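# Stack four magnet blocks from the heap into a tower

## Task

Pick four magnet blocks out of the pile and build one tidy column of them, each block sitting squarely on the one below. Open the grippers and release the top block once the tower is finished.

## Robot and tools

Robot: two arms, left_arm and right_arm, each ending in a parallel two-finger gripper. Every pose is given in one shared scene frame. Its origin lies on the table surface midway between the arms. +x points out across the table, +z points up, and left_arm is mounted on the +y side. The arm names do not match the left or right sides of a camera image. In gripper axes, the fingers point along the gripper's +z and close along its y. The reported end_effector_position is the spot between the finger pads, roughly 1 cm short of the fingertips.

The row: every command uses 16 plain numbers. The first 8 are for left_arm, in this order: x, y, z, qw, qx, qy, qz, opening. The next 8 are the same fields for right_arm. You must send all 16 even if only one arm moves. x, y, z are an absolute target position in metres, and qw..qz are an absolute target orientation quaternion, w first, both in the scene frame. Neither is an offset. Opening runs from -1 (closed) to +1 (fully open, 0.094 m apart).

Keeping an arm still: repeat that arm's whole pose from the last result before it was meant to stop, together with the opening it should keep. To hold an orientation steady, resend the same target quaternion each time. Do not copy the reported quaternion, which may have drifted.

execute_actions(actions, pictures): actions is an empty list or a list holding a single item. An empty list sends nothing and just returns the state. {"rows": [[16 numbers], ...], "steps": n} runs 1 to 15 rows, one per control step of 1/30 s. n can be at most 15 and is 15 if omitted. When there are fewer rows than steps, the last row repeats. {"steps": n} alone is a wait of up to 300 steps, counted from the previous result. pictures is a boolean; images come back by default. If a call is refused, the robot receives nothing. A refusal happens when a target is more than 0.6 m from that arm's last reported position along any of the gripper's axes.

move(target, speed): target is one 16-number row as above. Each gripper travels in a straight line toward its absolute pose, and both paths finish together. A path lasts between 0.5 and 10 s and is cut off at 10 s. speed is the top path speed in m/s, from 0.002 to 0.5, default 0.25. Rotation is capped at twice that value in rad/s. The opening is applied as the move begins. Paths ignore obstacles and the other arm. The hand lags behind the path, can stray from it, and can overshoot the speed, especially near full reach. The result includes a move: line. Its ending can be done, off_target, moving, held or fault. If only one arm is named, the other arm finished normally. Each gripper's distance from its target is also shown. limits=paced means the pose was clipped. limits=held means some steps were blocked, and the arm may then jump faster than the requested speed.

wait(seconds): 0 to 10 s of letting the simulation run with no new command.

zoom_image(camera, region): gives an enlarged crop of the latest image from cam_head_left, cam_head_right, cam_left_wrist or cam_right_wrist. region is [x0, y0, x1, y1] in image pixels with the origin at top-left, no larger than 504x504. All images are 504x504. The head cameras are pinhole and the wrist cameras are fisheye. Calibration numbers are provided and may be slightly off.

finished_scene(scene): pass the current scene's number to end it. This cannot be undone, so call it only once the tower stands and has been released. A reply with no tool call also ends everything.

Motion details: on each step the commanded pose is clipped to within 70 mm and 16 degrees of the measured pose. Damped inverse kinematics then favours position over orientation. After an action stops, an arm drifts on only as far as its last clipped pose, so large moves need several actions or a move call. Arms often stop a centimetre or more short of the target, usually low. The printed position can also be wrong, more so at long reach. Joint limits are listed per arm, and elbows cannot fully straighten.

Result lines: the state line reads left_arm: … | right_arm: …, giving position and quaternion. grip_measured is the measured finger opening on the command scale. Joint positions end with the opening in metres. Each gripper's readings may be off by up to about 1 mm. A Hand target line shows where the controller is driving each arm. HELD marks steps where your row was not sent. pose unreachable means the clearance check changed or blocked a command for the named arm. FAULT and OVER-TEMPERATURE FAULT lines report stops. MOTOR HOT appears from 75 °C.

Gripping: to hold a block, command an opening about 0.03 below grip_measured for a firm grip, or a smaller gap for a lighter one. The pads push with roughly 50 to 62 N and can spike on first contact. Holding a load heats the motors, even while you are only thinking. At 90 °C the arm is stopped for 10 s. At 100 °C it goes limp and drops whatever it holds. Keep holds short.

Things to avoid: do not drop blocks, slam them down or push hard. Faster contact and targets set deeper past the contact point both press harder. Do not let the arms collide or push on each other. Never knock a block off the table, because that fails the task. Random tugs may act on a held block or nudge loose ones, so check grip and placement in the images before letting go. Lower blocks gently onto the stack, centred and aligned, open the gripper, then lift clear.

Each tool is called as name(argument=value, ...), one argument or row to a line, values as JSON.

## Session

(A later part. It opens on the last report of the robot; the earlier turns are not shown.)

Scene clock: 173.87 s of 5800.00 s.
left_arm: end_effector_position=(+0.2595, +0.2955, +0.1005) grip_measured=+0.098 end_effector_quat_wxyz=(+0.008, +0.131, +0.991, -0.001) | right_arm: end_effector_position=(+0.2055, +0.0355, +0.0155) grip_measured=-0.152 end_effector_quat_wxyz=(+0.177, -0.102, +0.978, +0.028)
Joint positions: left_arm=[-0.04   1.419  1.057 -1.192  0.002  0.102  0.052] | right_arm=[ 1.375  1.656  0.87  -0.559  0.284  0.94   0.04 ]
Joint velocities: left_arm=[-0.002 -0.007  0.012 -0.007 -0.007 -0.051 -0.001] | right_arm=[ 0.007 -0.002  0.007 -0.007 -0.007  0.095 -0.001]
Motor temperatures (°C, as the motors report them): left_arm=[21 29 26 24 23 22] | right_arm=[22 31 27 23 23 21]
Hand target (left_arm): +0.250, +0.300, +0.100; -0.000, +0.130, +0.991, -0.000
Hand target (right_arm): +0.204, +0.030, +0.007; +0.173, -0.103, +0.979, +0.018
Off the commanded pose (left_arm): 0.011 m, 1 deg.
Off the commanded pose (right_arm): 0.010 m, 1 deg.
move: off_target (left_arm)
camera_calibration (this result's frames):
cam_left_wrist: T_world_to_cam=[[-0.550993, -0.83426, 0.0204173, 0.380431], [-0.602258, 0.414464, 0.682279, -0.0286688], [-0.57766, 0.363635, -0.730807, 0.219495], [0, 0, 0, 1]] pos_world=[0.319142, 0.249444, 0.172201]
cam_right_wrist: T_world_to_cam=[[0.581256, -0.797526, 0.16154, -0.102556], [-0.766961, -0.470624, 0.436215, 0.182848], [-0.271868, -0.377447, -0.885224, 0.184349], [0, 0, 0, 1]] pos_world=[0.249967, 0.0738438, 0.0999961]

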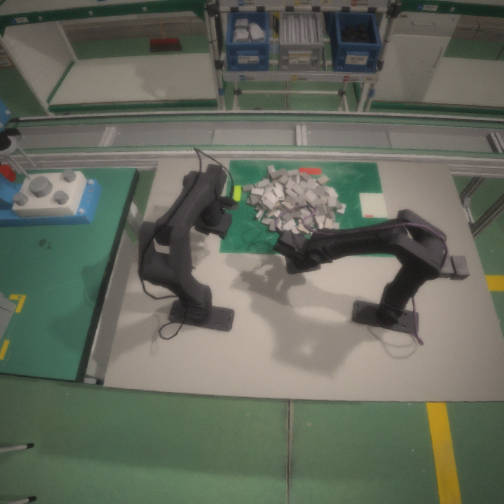

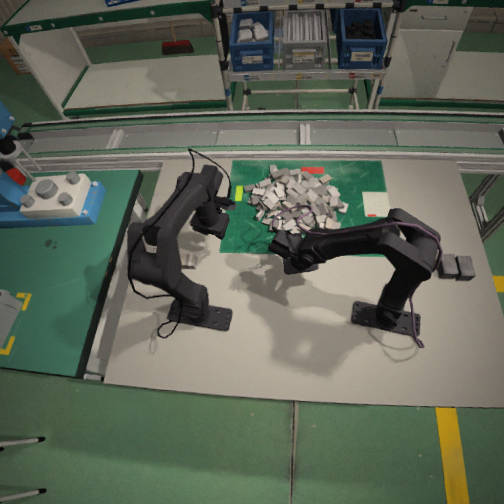

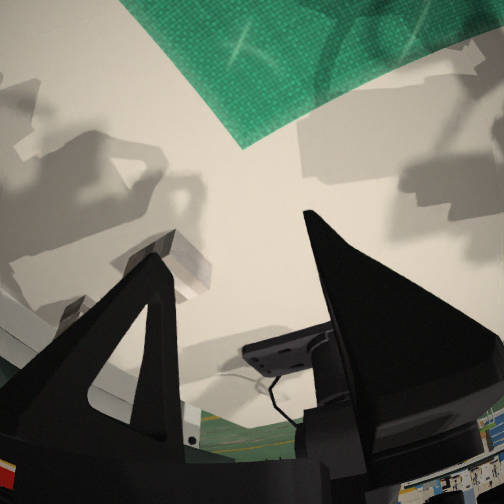

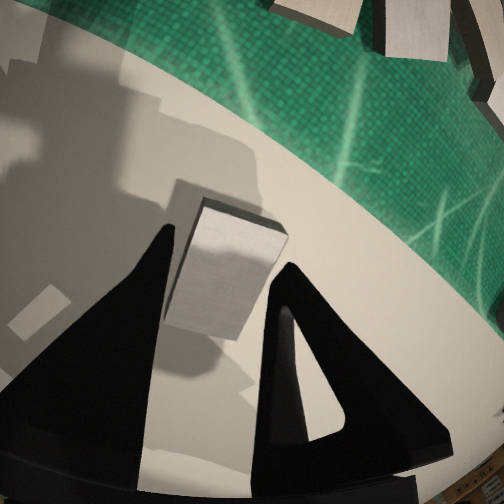

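Tips are now beside the base block. Squeeze to square it, then release.

move(
  target=[0.2595,0.2955,0.10,0,0.1305,0.9914,0,0.1, 0.2055,0.034,0.010,0.173,-0.103,0.9796,0.0182,-0.49],
  speed=0.01,
)

move(
  target=[0.2595,0.2955,0.10,0,0.1305,0.9914,0,0.1, 0.2055,0.034,0.010,0.173,-0.103,0.9796,0.0182,-0.15],
  speed=0.01,
)

move(
  target=[0.2595,0.2955,0.10,0,0.1305,0.9914,0,0.1, 0.2055,0.034,0.08,0.173,-0.103,0.9796,0.0182,-0.15],
  speed=0.08,
)

Scene clock: 177.40 s of 5800.00 s.
left_arm: end_effector_position=(+0.2594, +0.2956, +0.1005) grip_measured=+0.098 end_effector_quat_wxyz=(+0.008, +0.131, +0.991, -0.001) | right_arm: end_effector_position=(+0.2056, +0.0357, +0.0153) grip_measured=-0.457 end_effector_quat_wxyz=(+0.177, -0.102, +0.978, +0.029)
Joint positions: left_arm=[-0.04   1.419  1.057 -1.192  0.002  0.102  0.052] | right_arm=[ 1.375  1.657  0.87  -0.557  0.284  0.94   0.025]
Joint velocities: left_arm=[ 0.002 -0.002 -0.002 -0.022  0.022  0.007 -0.001] | right_arm=[ 0.017  0.002 -0.012 -0.022 -0.022 -0.037  0.   ]
Motor temperatures (°C, as the motors report them): left_arm=[21 28 26 24 23 22] | right_arm=[22 31 27 23 23 21]
Hand target (left_arm): +0.259, +0.296, +0.100; -0.000, +0.130, +0.991, +0.000
Hand target (right_arm): +0.205, +0.034, +0.010; +0.173, -0.103, +0.979, +0.018
Off the commanded pose (left_arm): 0.001 m, 1 deg.
Off the commanded pose (right_arm): 0.006 m, 1 deg.
move: done
camera_calibration (this result's frames):
cam_left_wrist: T_world_to_cam=[[-0.550986, -0.834261, 0.0205736, 0.380375], [-0.602002, 0.414422, 0.682531, -0.0288101], [-0.577935, 0.363679, -0.730567, 0.219469], [0, 0, 0, 1]] pos_world=[0.319076, 0.249455, 0.172175]
cam_right_wrist: T_world_to_cam=[[0.581232, -0.797582, 0.161343, -0.102381], [-0.767025, -0.470778, 0.435937, 0.183156], [-0.271739, -0.377135, -0.885397, 0.1842], [0, 0, 0, 1]] pos_world=[0.250046, 0.0740366, 0.099764]

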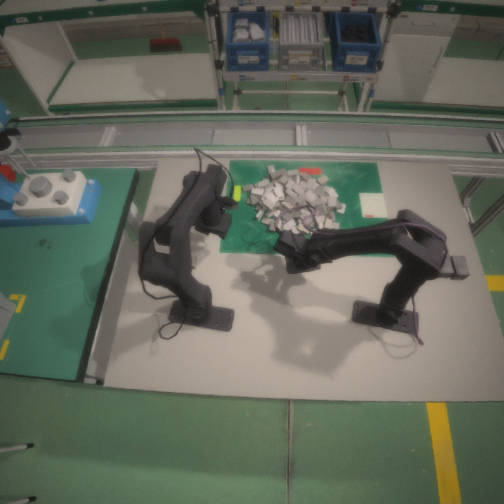

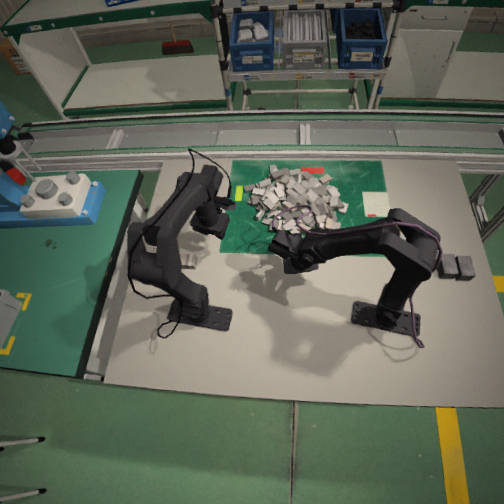

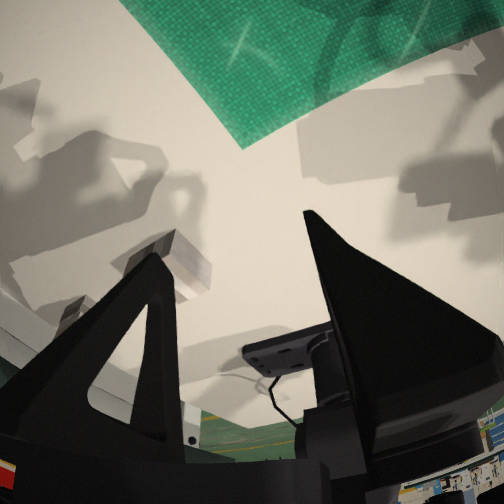

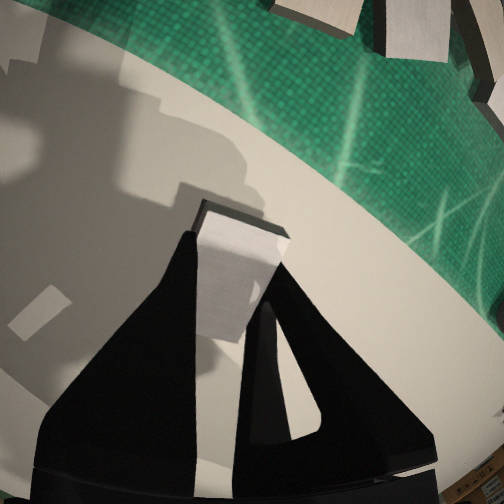

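Scene clock: 178.83 s of 5800.00 s.
left_arm: end_effector_position=(+0.2594, +0.2956, +0.1005) grip_measured=+0.098 end_effector_quat_wxyz=(+0.008, +0.131, +0.991, -0.001) | right_arm: end_effector_position=(+0.2052, +0.0350, +0.0127) grip_measured=-0.152 end_effector_quat_wxyz=(+0.175, -0.103, +0.979, +0.025)
Joint positions: left_arm=[-0.04   1.419  1.057 -1.192  0.002  0.102  0.052] | right_arm=[ 1.375  1.666  0.87  -0.557  0.284  0.94   0.04 ]
Joint velocities: left_arm=[-0.007  0.002 -0.002 -0.037  0.022 -0.037 -0.001] | right_arm=[ 0.007 -0.022 -0.002 -0.007  0.007 -0.037 -0.001]
Motor temperatures (°C, as the motors report them): left_arm=[21 28 27 24 23 22] | right_arm=[22 31 28 23 23 21]
Hand target (left_arm): +0.259, +0.296, +0.100; +0.000, +0.130, +0.991, +0.000
Hand target (right_arm): +0.205, +0.034, +0.010; +0.173, -0.103, +0.979, +0.018
Off the commanded pose (left_arm): 0.001 m, 1 deg.
Off the commanded pose (right_arm): 0.003 m, 1 deg.
move: done
camera_calibration (this result's frames):
cam_left_wrist: T_world_to_cam=[[-0.550986, -0.834261, 0.0205736, 0.380375], [-0.602002, 0.414422, 0.682531, -0.0288101], [-0.577935, 0.363679, -0.730567, 0.219469], [0, 0, 0, 1]] pos_world=[0.319076, 0.249455, 0.172175]
cam_right_wrist: T_world_to_cam=[[0.581755, -0.796314, 0.165668, -0.102606], [-0.765622, -0.467371, 0.442027, 0.183175], [-0.274564, -0.383991, -0.88157, 0.182346], [0, 0, 0, 1]] pos_world=[0.25, 0.0739235, 0.096781]

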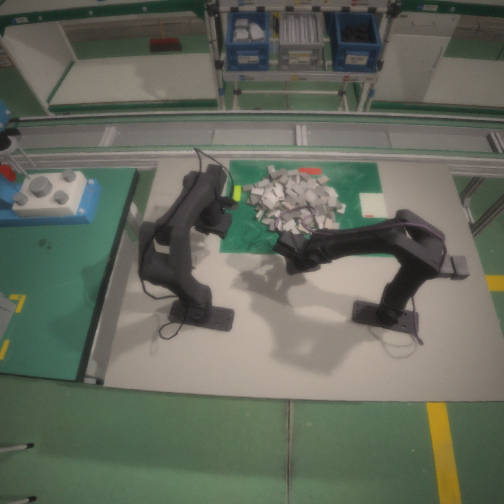

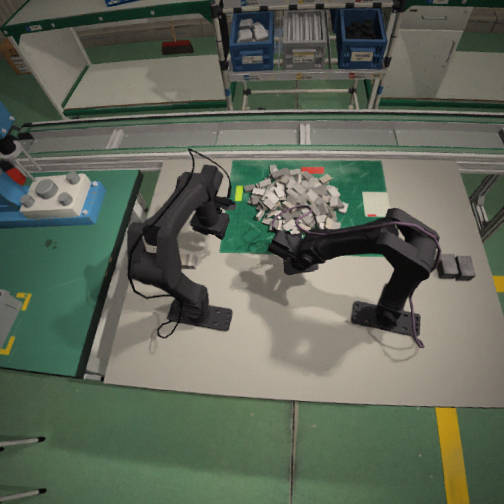

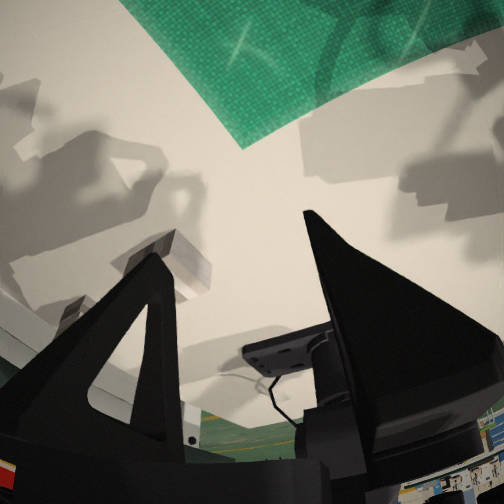

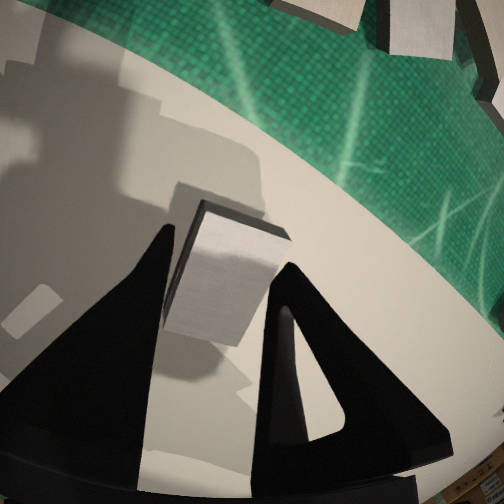

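Scene clock: 180.27 s of 5800.00 s.
left_arm: end_effector_position=(+0.2594, +0.2956, +0.1005) grip_measured=+0.098 end_effector_quat_wxyz=(+0.008, +0.131, +0.991, -0.001) | right_arm: end_effector_position=(+0.2052, +0.0347, +0.0719) grip_measured=-0.152 end_effector_quat_wxyz=(+0.171, -0.104, +0.980, +0.016)
Joint positions: left_arm=[-0.04   1.419  1.057 -1.192  0.002  0.102  0.052] | right_arm=[ 1.375  1.582  1.044 -0.836  0.284  0.94   0.04 ]
Joint velocities: left_arm=[ 0.002  0.002 -0.007 -0.037  0.007 -0.007  0.001] | right_arm=[ 0.002  0.002 -0.007 -0.037 -0.007  0.007 -0.002]
Motor temperatures (°C, as the motors report them): left_arm=[21 28 27 24 23 22] | right_arm=[22 31 28 23 23 21]
Hand target (left_arm): +0.259, +0.296, +0.100; +0.000, +0.130, +0.991, +0.000
Hand target (right_arm): +0.206, +0.035, +0.080; +0.173, -0.103, +0.979, +0.018
Off the commanded pose (left_arm): 0.001 m, 1 deg.
Off the commanded pose (right_arm): 0.008 m, 0 deg.
move: done
camera_calibration (this result's frames):
cam_left_wrist: T_world_to_cam=[[-0.550986, -0.834261, 0.0205736, 0.380375], [-0.602002, 0.414422, 0.682531, -0.0288101], [-0.577935, 0.363679, -0.730567, 0.219469], [0, 0, 0, 1]] pos_world=[0.319076, 0.249455, 0.172175]
cam_right_wrist: T_world_to_cam=[[0.583122, -0.792995, 0.176431, -0.113698], [-0.762029, -0.458649, 0.457114, 0.154721], [-0.281569, -0.400998, -0.871734, 0.235747], [0, 0, 0, 1]] pos_world=[0.250581, 0.0753343, 0.154843]

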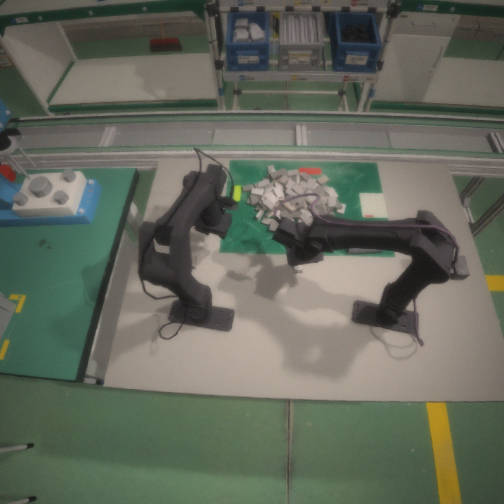

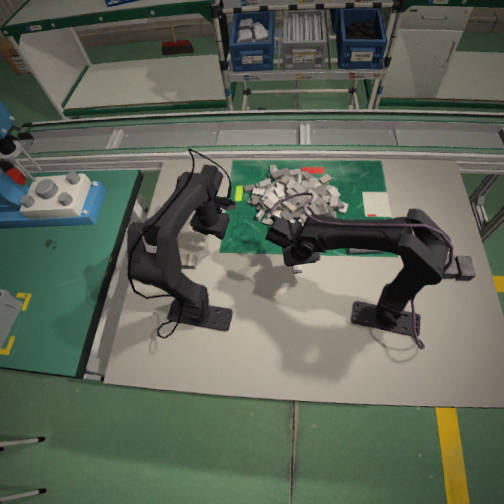

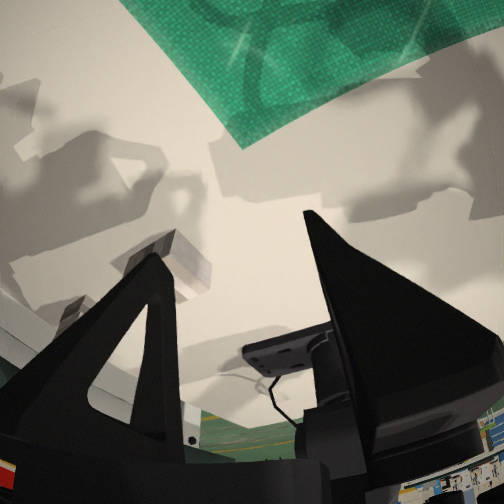

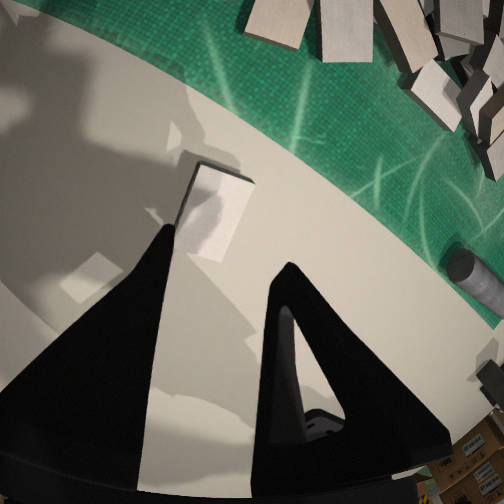

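move(
  target=[0.2595,0.2955,0.10,0,0.1305,0.9914,0,0.1, 0.27,0.055,0.07,0,-0.13,0.9914,0,-0.2],
  speed=0.1,
)

Scene clock: 183.97 s of 5800.00 s.
left_arm: end_effector_position=(+0.2594, +0.2956, +0.1005) grip_measured=+0.098 end_effector_quat_wxyz=(+0.008, +0.131, +0.991, -0.001) | right_arm: end_effector_position=(+0.2681, +0.0563, +0.0700) grip_measured=-0.198 end_effector_quat_wxyz=(+0.005, -0.128, +0.992, +0.004)
Joint positions: left_arm=[-0.04   1.419  1.057 -1.192  0.002  0.102  0.052] | right_arm=[ 1.101  1.948  1.526 -1.135  0.001  0.649  0.038]
Joint velocities: left_arm=[-0.007  0.002  0.012  0.066  0.095 -0.007  0.001] | right_arm=[-0.022 -0.007 -0.027 -0.022  0.007  0.066  0.   ]
Motor temperatures (°C, as the motors report them): left_arm=[21 28 27 24 23 22] | right_arm=[22 31 28 23 23 21]
Hand target (left_arm): +0.259, +0.296, +0.100; +0.000, +0.130, +0.991, +0.000
Hand target (right_arm): +0.269, +0.056, +0.070; -0.002, -0.130, +0.992, +0.003
Off the commanded pose (left_arm): 0.001 m, 1 deg.
Off the commanded pose (right_arm): 0.002 m, 1 deg.
move: done
camera_calibration (this result's frames):
cam_left_wrist: T_world_to_cam=[[-0.550986, -0.834261, 0.0205736, 0.380375], [-0.602002, 0.414422, 0.682531, -0.0288101], [-0.577935, 0.363679, -0.730567, 0.219469], [0, 0, 0, 1]] pos_world=[0.319076, 0.249455, 0.172175]
cam_right_wrist: T_world_to_cam=[[0.652727, -0.757195, 0.024581, -0.142996], [-0.549719, -0.45105, 0.70311, 0.13889], [-0.521303, -0.472451, -0.710657, 0.317468], [0, 0, 0, 1]] pos_world=[0.335185, 0.104359, 0.131471]

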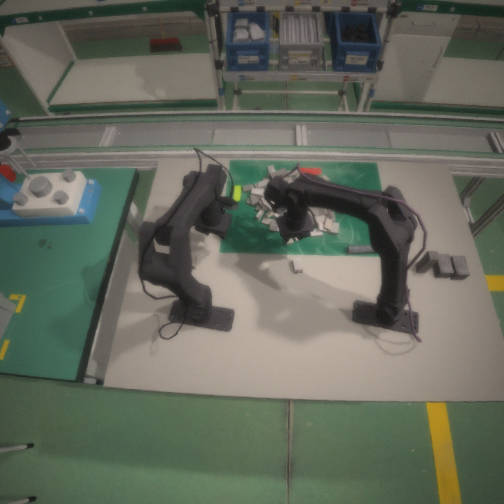

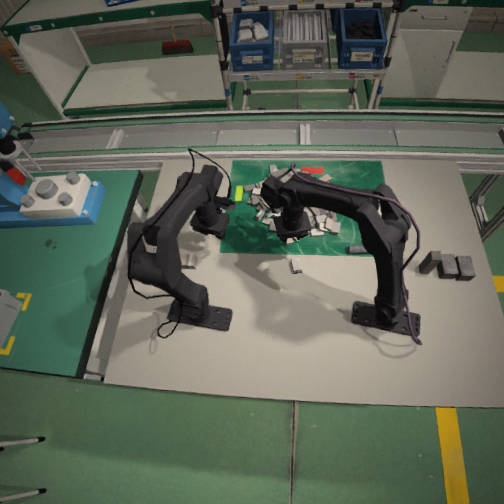

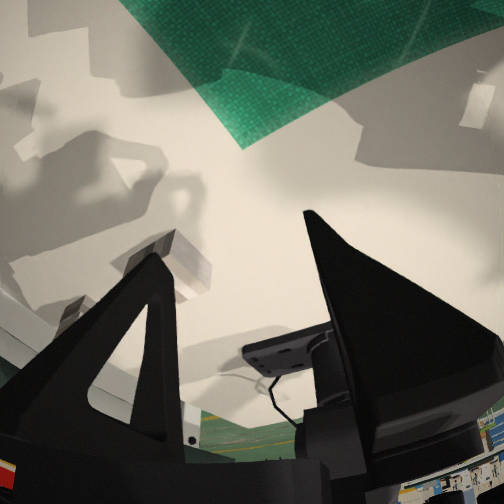

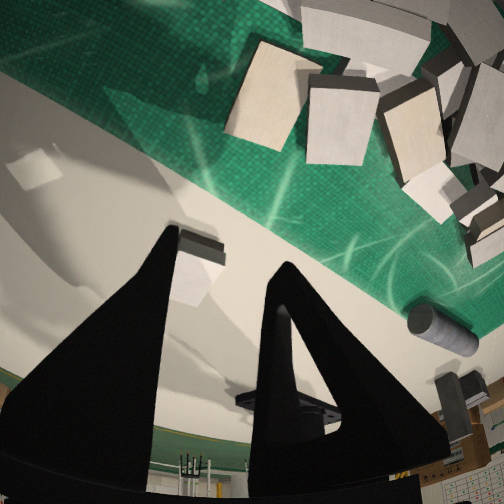

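move(
  target=[0.2595,0.2955,0.10,0,0.1305,0.9914,0,0.1, 0.276,0.058,0.008,0,-0.1736,0.9848,0,-0.3],
  speed=0.05,
)

Scene clock: 190.17 s of 5800.00 s.
left_arm: end_effector_position=(+0.2594, +0.2956, +0.1005) grip_measured=+0.098 end_effector_quat_wxyz=(+0.008, +0.131, +0.991, -0.001) | right_arm: end_effector_position=(+0.2753, +0.0617, +0.0162) grip_measured=-0.298 end_effector_quat_wxyz=(+0.006, -0.173, +0.985, +0.005)
Joint positions: left_arm=[-0.04   1.419  1.057 -1.192  0.002  0.102  0.052] | right_arm=[ 1.095  2.036  1.43  -0.951  0.001  0.551  0.033]
Joint velocities: left_arm=[-0.007  0.007 -0.012 -0.037 -0.007 -0.037 -0.   ] | right_arm=[-0.012  0.002  0.002  0.022 -0.022 -0.037  0.   ]
Motor temperatures (°C, as the motors report them): left_arm=[21 27 27 24 23 22] | right_arm=[22 32 28 23 23 21]
Hand target (left_arm): +0.259, +0.296, +0.100; +0.000, +0.130, +0.991, +0.000
Hand target (right_arm): +0.275, +0.058, +0.008; -0.000, -0.174, +0.985, +0.000
Off the commanded pose (left_arm): 0.001 m, 1 deg.
Off the commanded pose (right_arm): 0.009 m, 1 deg.
After step 90, 1.50 s passed at rest.
move: done
camera_calibration (this result's frames):
cam_left_wrist: T_world_to_cam=[[-0.550986, -0.834261, 0.0205736, 0.380375], [-0.602002, 0.414422, 0.682531, -0.0288101], [-0.577935, 0.363679, -0.730567, 0.219469], [0, 0, 0, 1]] pos_world=[0.319076, 0.249455, 0.172175]
cam_right_wrist: T_world_to_cam=[[0.718939, -0.694617, 0.0251652, -0.164358], [-0.506849, -0.499134, 0.702829, 0.174293], [-0.475637, -0.518046, -0.710913, 0.275755], [0, 0, 0, 1]] pos_world=[0.337663, 0.115683, 0.0776755]

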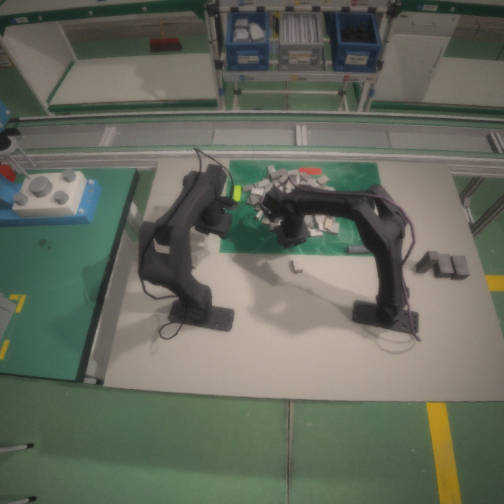

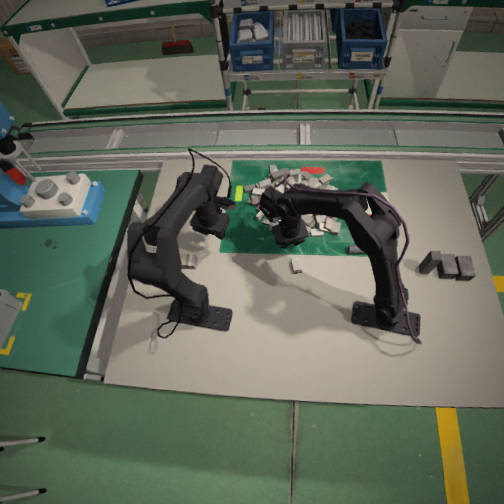

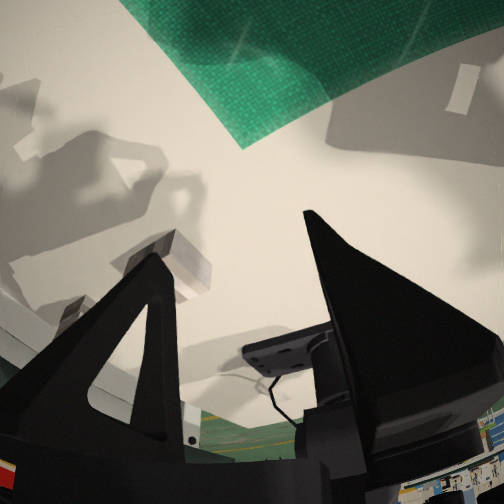

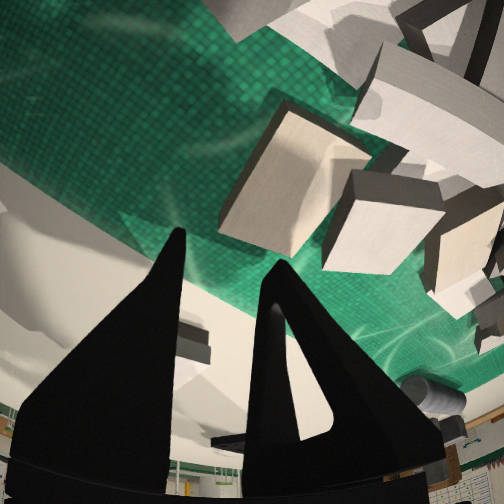

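move(
  target=[0.2595,0.2955,0.10,0,0.1305,0.9914,0,0.1, 0.278,0.053,0.005,0,-0.1736,0.9848,0,-0.3],
  speed=0.015,
)

Scene clock: 199.50 s of 5800.00 s.
left_arm: end_effector_position=(+0.2594, +0.2956, +0.1005) grip_measured=+0.098 end_effector_quat_wxyz=(+0.008, +0.131, +0.991, -0.001) | right_arm: end_effector_position=(+0.2781, +0.0572, +0.0127) grip_measured=-0.298 end_effector_quat_wxyz=(+0.005, -0.173, +0.985, +0.004)
Joint positions: left_arm=[-0.04   1.419  1.057 -1.192  0.002  0.102  0.052] | right_arm=[ 1.081  2.036  1.415 -0.938  0.001  0.538  0.033]
Joint velocities: left_arm=[ 0.007 -0.017 -0.017 -0.051  0.037 -0.007  0.   ] | right_arm=[-0.002 -0.012 -0.012  0.051  0.037 -0.125 -0.   ]
Motor temperatures (°C, as the motors report them): left_arm=[21 27 28 24 23 22] | right_arm=[22 33 28 23 23 21]
Hand target (left_arm): +0.259, +0.296, +0.100; +0.000, +0.130, +0.991, +0.000
Hand target (right_arm): +0.278, +0.053, +0.005; -0.000, -0.173, +0.985, +0.000
Off the commanded pose (left_arm): 0.001 m, 1 deg.
Off the commanded pose (right_arm): 0.009 m, 1 deg.
After step 90, 5.13 s passed at rest.
move: done
camera_calibration (this result's frames):
cam_left_wrist: T_world_to_cam=[[-0.550986, -0.834261, 0.0205736, 0.380375], [-0.602002, 0.414422, 0.682531, -0.0288101], [-0.577935, 0.363679, -0.730567, 0.219469], [0, 0, 0, 1]] pos_world=[0.319076, 0.249455, 0.172175]
cam_right_wrist: T_world_to_cam=[[0.718429, -0.695133, 0.025476, -0.169264], [-0.506649, -0.497831, 0.703897, 0.175796], [-0.47662, -0.518608, -0.709845, 0.272572], [0, 0, 0, 1]] pos_world=[0.340584, 0.111214, 0.0740533]

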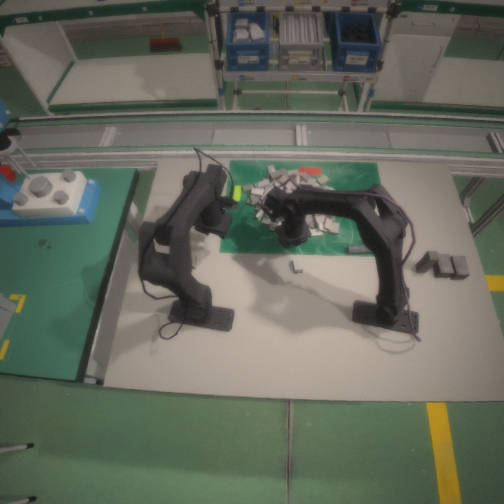

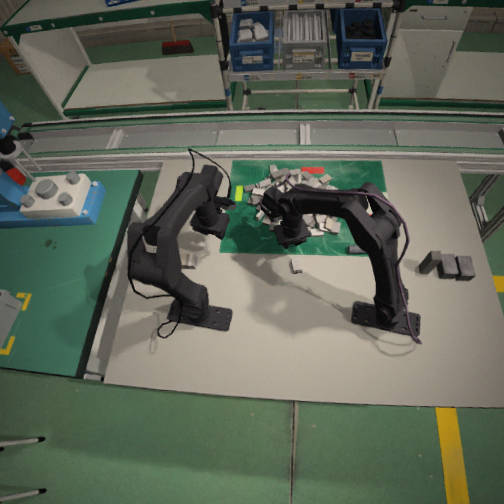

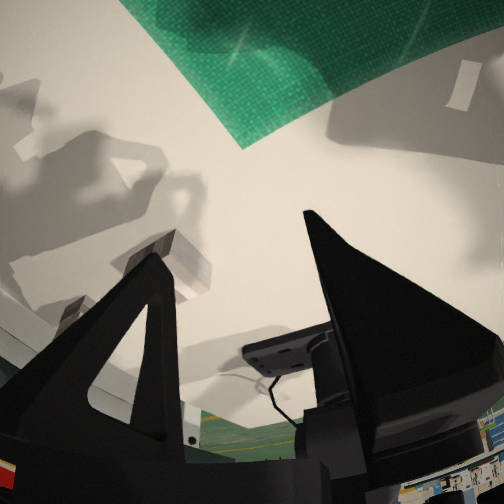

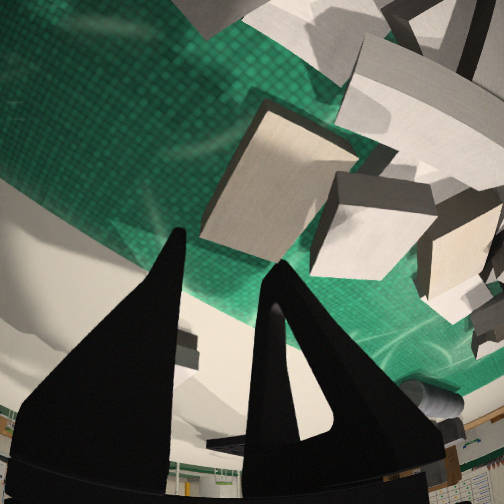

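move(
  target=[0.2595,0.2955,0.10,0,0.1305,0.9914,0,0.1, 0.305,0.064,0.011,0,-0.1736,0.9848,0,-0.3],
  speed=0.02,
)

Scene clock: 203.13 s of 5800.00 s.
left_arm: end_effector_position=(+0.2594, +0.2956, +0.1005) grip_measured=+0.098 end_effector_quat_wxyz=(+0.008, +0.131, +0.991, -0.001) | right_arm: end_effector_position=(+0.2956, +0.0657, +0.0122) grip_measured=-0.298 end_effector_quat_wxyz=(-0.005, -0.176, +0.984, +0.004)
Joint positions: left_arm=[-0.04   1.419  1.057 -1.192  0.002  0.102  0.052] | right_arm=[ 1.054  2.113  1.533 -0.993 -0.013  0.506  0.033]
Joint velocities: left_arm=[ 0.002  0.017  0.002  0.037 -0.051 -0.037 -0.   ] | right_arm=[-0.002  0.002 -0.002 -0.095  0.081  0.037 -0.   ]
Motor temperatures (°C, as the motors report them): left_arm=[21 27 28 24 23 22] | right_arm=[22 34 28 23 23 21]
Hand target (left_arm): +0.259, +0.296, +0.100; +0.000, +0.130, +0.991, +0.000
Hand target (right_arm): +0.305, +0.064, +0.011; -0.000, -0.174, +0.985, +0.000
Off the commanded pose (left_arm): 0.001 m, 1 deg.
Off the commanded pose (right_arm): 0.010 m, 1 deg.
move: done
camera_calibration (this result's frames):
cam_left_wrist: T_world_to_cam=[[-0.550986, -0.834261, 0.0205736, 0.380375], [-0.602002, 0.414422, 0.682531, -0.0288101], [-0.577935, 0.363679, -0.730567, 0.219469], [0, 0, 0, 1]] pos_world=[0.319076, 0.249455, 0.172175]
cam_right_wrist: T_world_to_cam=[[0.722304, -0.691454, 0.0129756, -0.177174], [-0.489904, -0.498339, 0.715299, 0.184142], [-0.48813, -0.52302, -0.698698, 0.288476], [0, 0, 0, 1]] pos_world=[0.359, 0.120136, 0.0721398]

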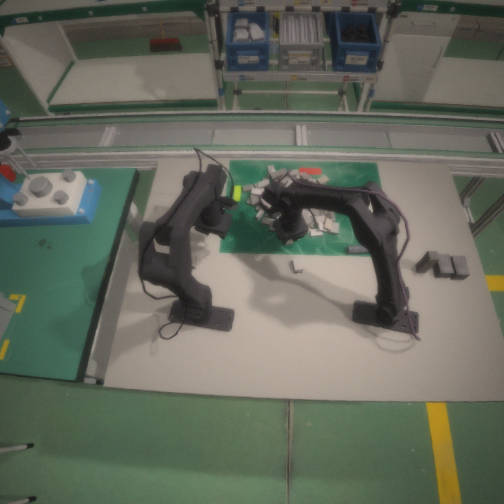

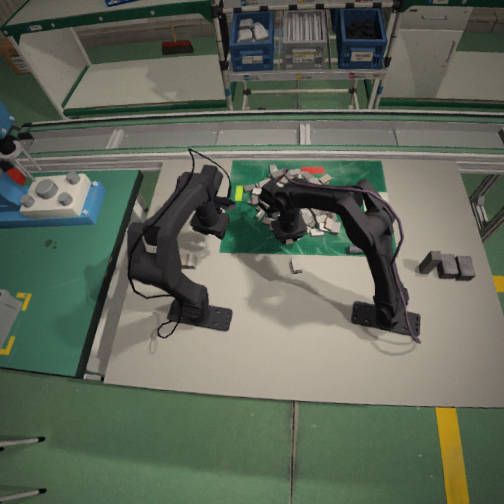

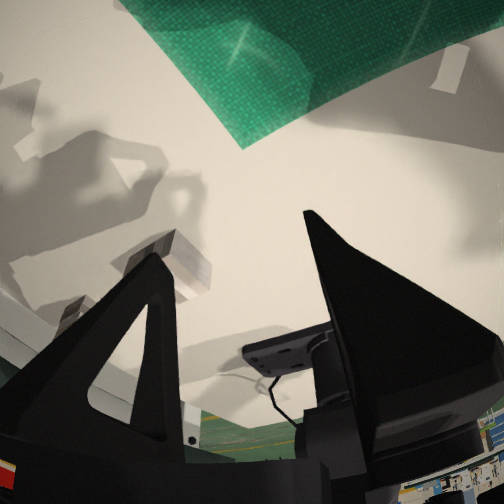

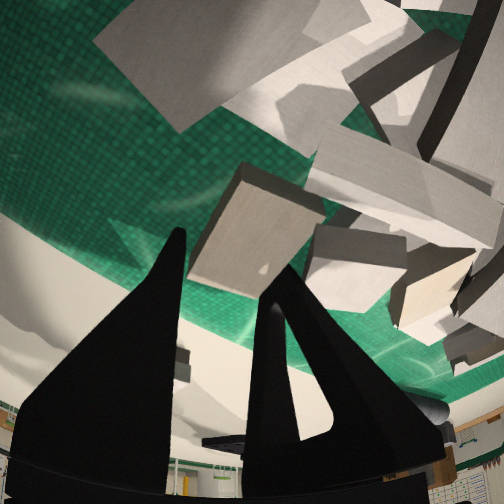

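move(
  target=[0.2595,0.2955,0.10,0,0.1305,0.9914,0,0.1, 0.297,0.0657,0.012,0,-0.1736,0.9848,0,-0.5],
  speed=0.02,
)

move(
  target=[0.2595,0.2955,0.10,0,0.1305,0.9914,0,0.1, 0.268,0.070,0.013,0,-0.1736,0.9848,0,-0.5],
  speed=0.025,
)

Scene clock: 205.47 s of 5800.00 s.
left_arm: end_effector_position=(+0.2594, +0.2956, +0.1005) grip_measured=+0.098 end_effector_quat_wxyz=(+0.008, +0.131, +0.991, -0.001) | right_arm: end_effector_position=(+0.2958, +0.0654, +0.0121) grip_measured=-0.467 end_effector_quat_wxyz=(-0.005, -0.176, +0.984, +0.004)
Joint positions: left_arm=[-0.04   1.419  1.057 -1.192  0.002  0.102  0.052] | right_arm=[ 1.054  2.113  1.533 -0.993 -0.011  0.506  0.025]
Joint velocities: left_arm=[ 0.012  0.007 -0.002 -0.022 -0.037  0.022 -0.001] | right_arm=[-0.012  0.022  0.022 -0.037  0.022 -0.022  0.   ]
Motor temperatures (°C, as the motors report them): left_arm=[21 27 28 24 23 22] | right_arm=[22 34 28 23 23 21]
Hand target (left_arm): +0.259, +0.296, +0.100; +0.000, +0.130, +0.991, +0.000
Hand target (right_arm): +0.297, +0.066, +0.012; -0.000, -0.173, +0.985, +0.000
Off the commanded pose (left_arm): 0.001 m, 1 deg.
Off the commanded pose (right_arm): 0.001 m, 1 deg.
move: done
camera_calibration (this result's frames):
cam_left_wrist: T_world_to_cam=[[-0.550986, -0.834261, 0.0205736, 0.380375], [-0.602002, 0.414422, 0.682531, -0.0288101], [-0.577935, 0.363679, -0.730567, 0.219469], [0, 0, 0, 1]] pos_world=[0.319076, 0.249455, 0.172175]
cam_right_wrist: T_world_to_cam=[[0.722291, -0.691429, 0.0149, -0.177535], [-0.490757, -0.497244, 0.715477, 0.18437], [-0.487292, -0.524094, -0.698478, 0.28826], [0, 0, 0, 1]] pos_world=[0.359179, 0.12, 0.0720761]

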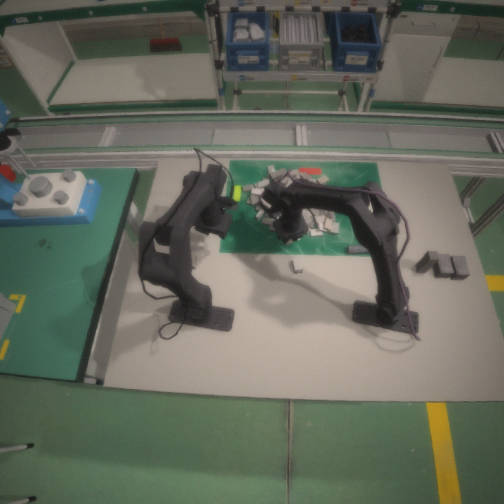

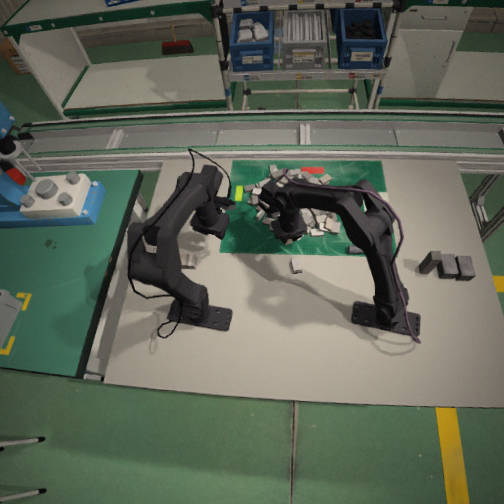

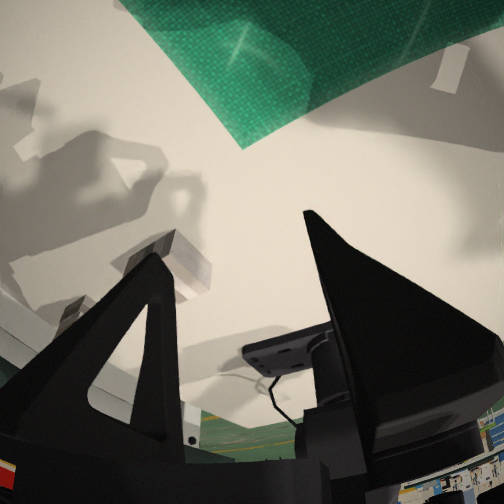

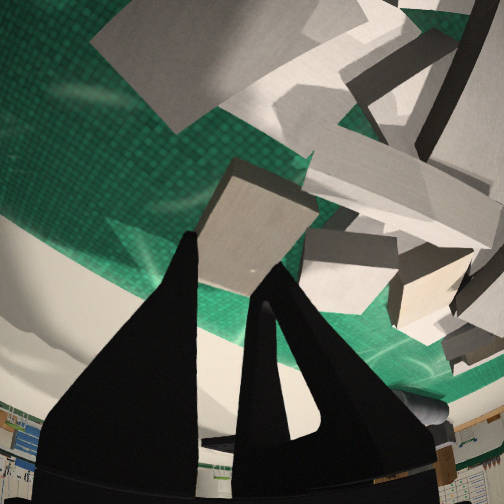

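Scene clock: 206.87 s of 5800.00 s.
left_arm: end_effector_position=(+0.2594, +0.2956, +0.1005) grip_measured=+0.098 end_effector_quat_wxyz=(+0.008, +0.131, +0.991, -0.001) | right_arm: end_effector_position=(+0.2706, +0.0697, +0.0119) grip_measured=-0.467 end_effector_quat_wxyz=(-0.005, -0.174, +0.985, -0.001)
Joint positions: left_arm=[-0.04   1.419  1.057 -1.192  0.002  0.102  0.052] | right_arm=[ 1.114  2.074  1.471 -0.976 -0.005  0.569  0.025]
Joint velocities: left_arm=[ 0.002  0.002 -0.012 -0.022  0.022  0.037 -0.001] | right_arm=[-0.012  0.007 -0.002 -0.022  0.022 -0.007 -0.   ]
Motor temperatures (°C, as the motors report them): left_arm=[21 27 28 24 23 22] | right_arm=[22 34 28 23 23 21]
Hand target (left_arm): +0.259, +0.296, +0.100; +0.000, +0.130, +0.991, +0.000
Hand target (right_arm): +0.268, +0.069, +0.013; +0.000, -0.174, +0.985, -0.001
Off the commanded pose (left_arm): 0.001 m, 1 deg.
Off the commanded pose (right_arm): 0.003 m, 1 deg.
move: done
camera_calibration (this result's frames):
cam_left_wrist: T_world_to_cam=[[-0.550986, -0.834261, 0.0205736, 0.380375], [-0.602002, 0.414422, 0.682531, -0.0288101], [-0.577935, 0.363679, -0.730567, 0.219469], [0, 0, 0, 1]] pos_world=[0.319076, 0.249455, 0.172175]
cam_right_wrist: T_world_to_cam=[[0.720712, -0.692891, 0.021842, -0.155954], [-0.492644, -0.489749, 0.719339, 0.174254], [-0.487726, -0.529196, -0.694316, 0.278487], [0, 0, 0, 1]] pos_world=[0.334068, 0.124656, 0.071417]

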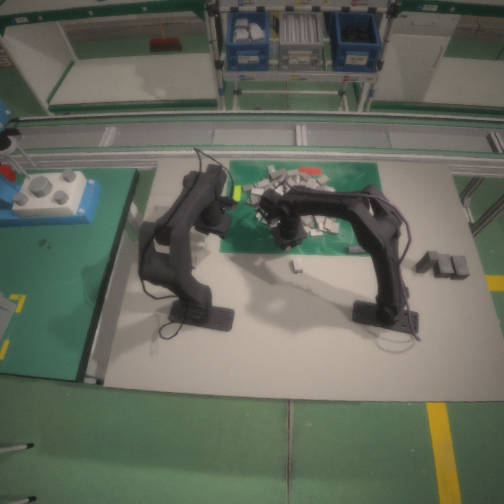

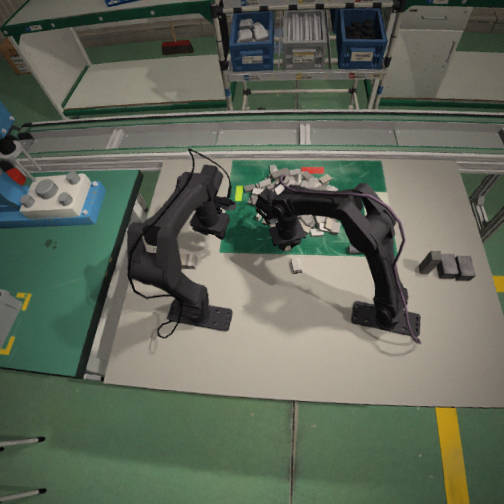

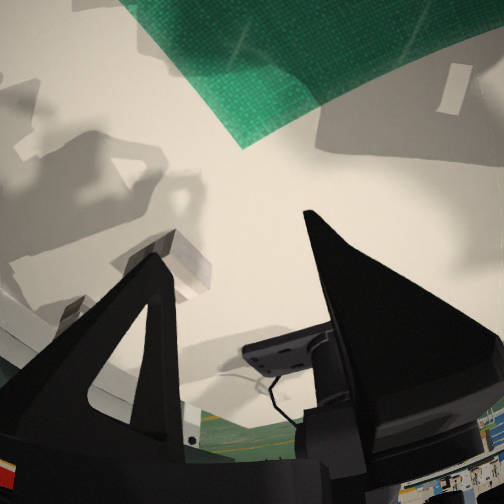

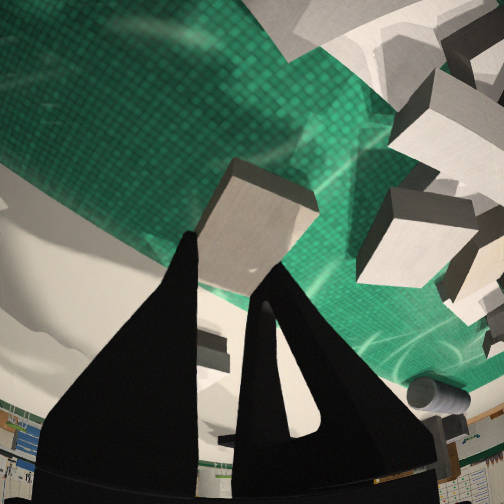

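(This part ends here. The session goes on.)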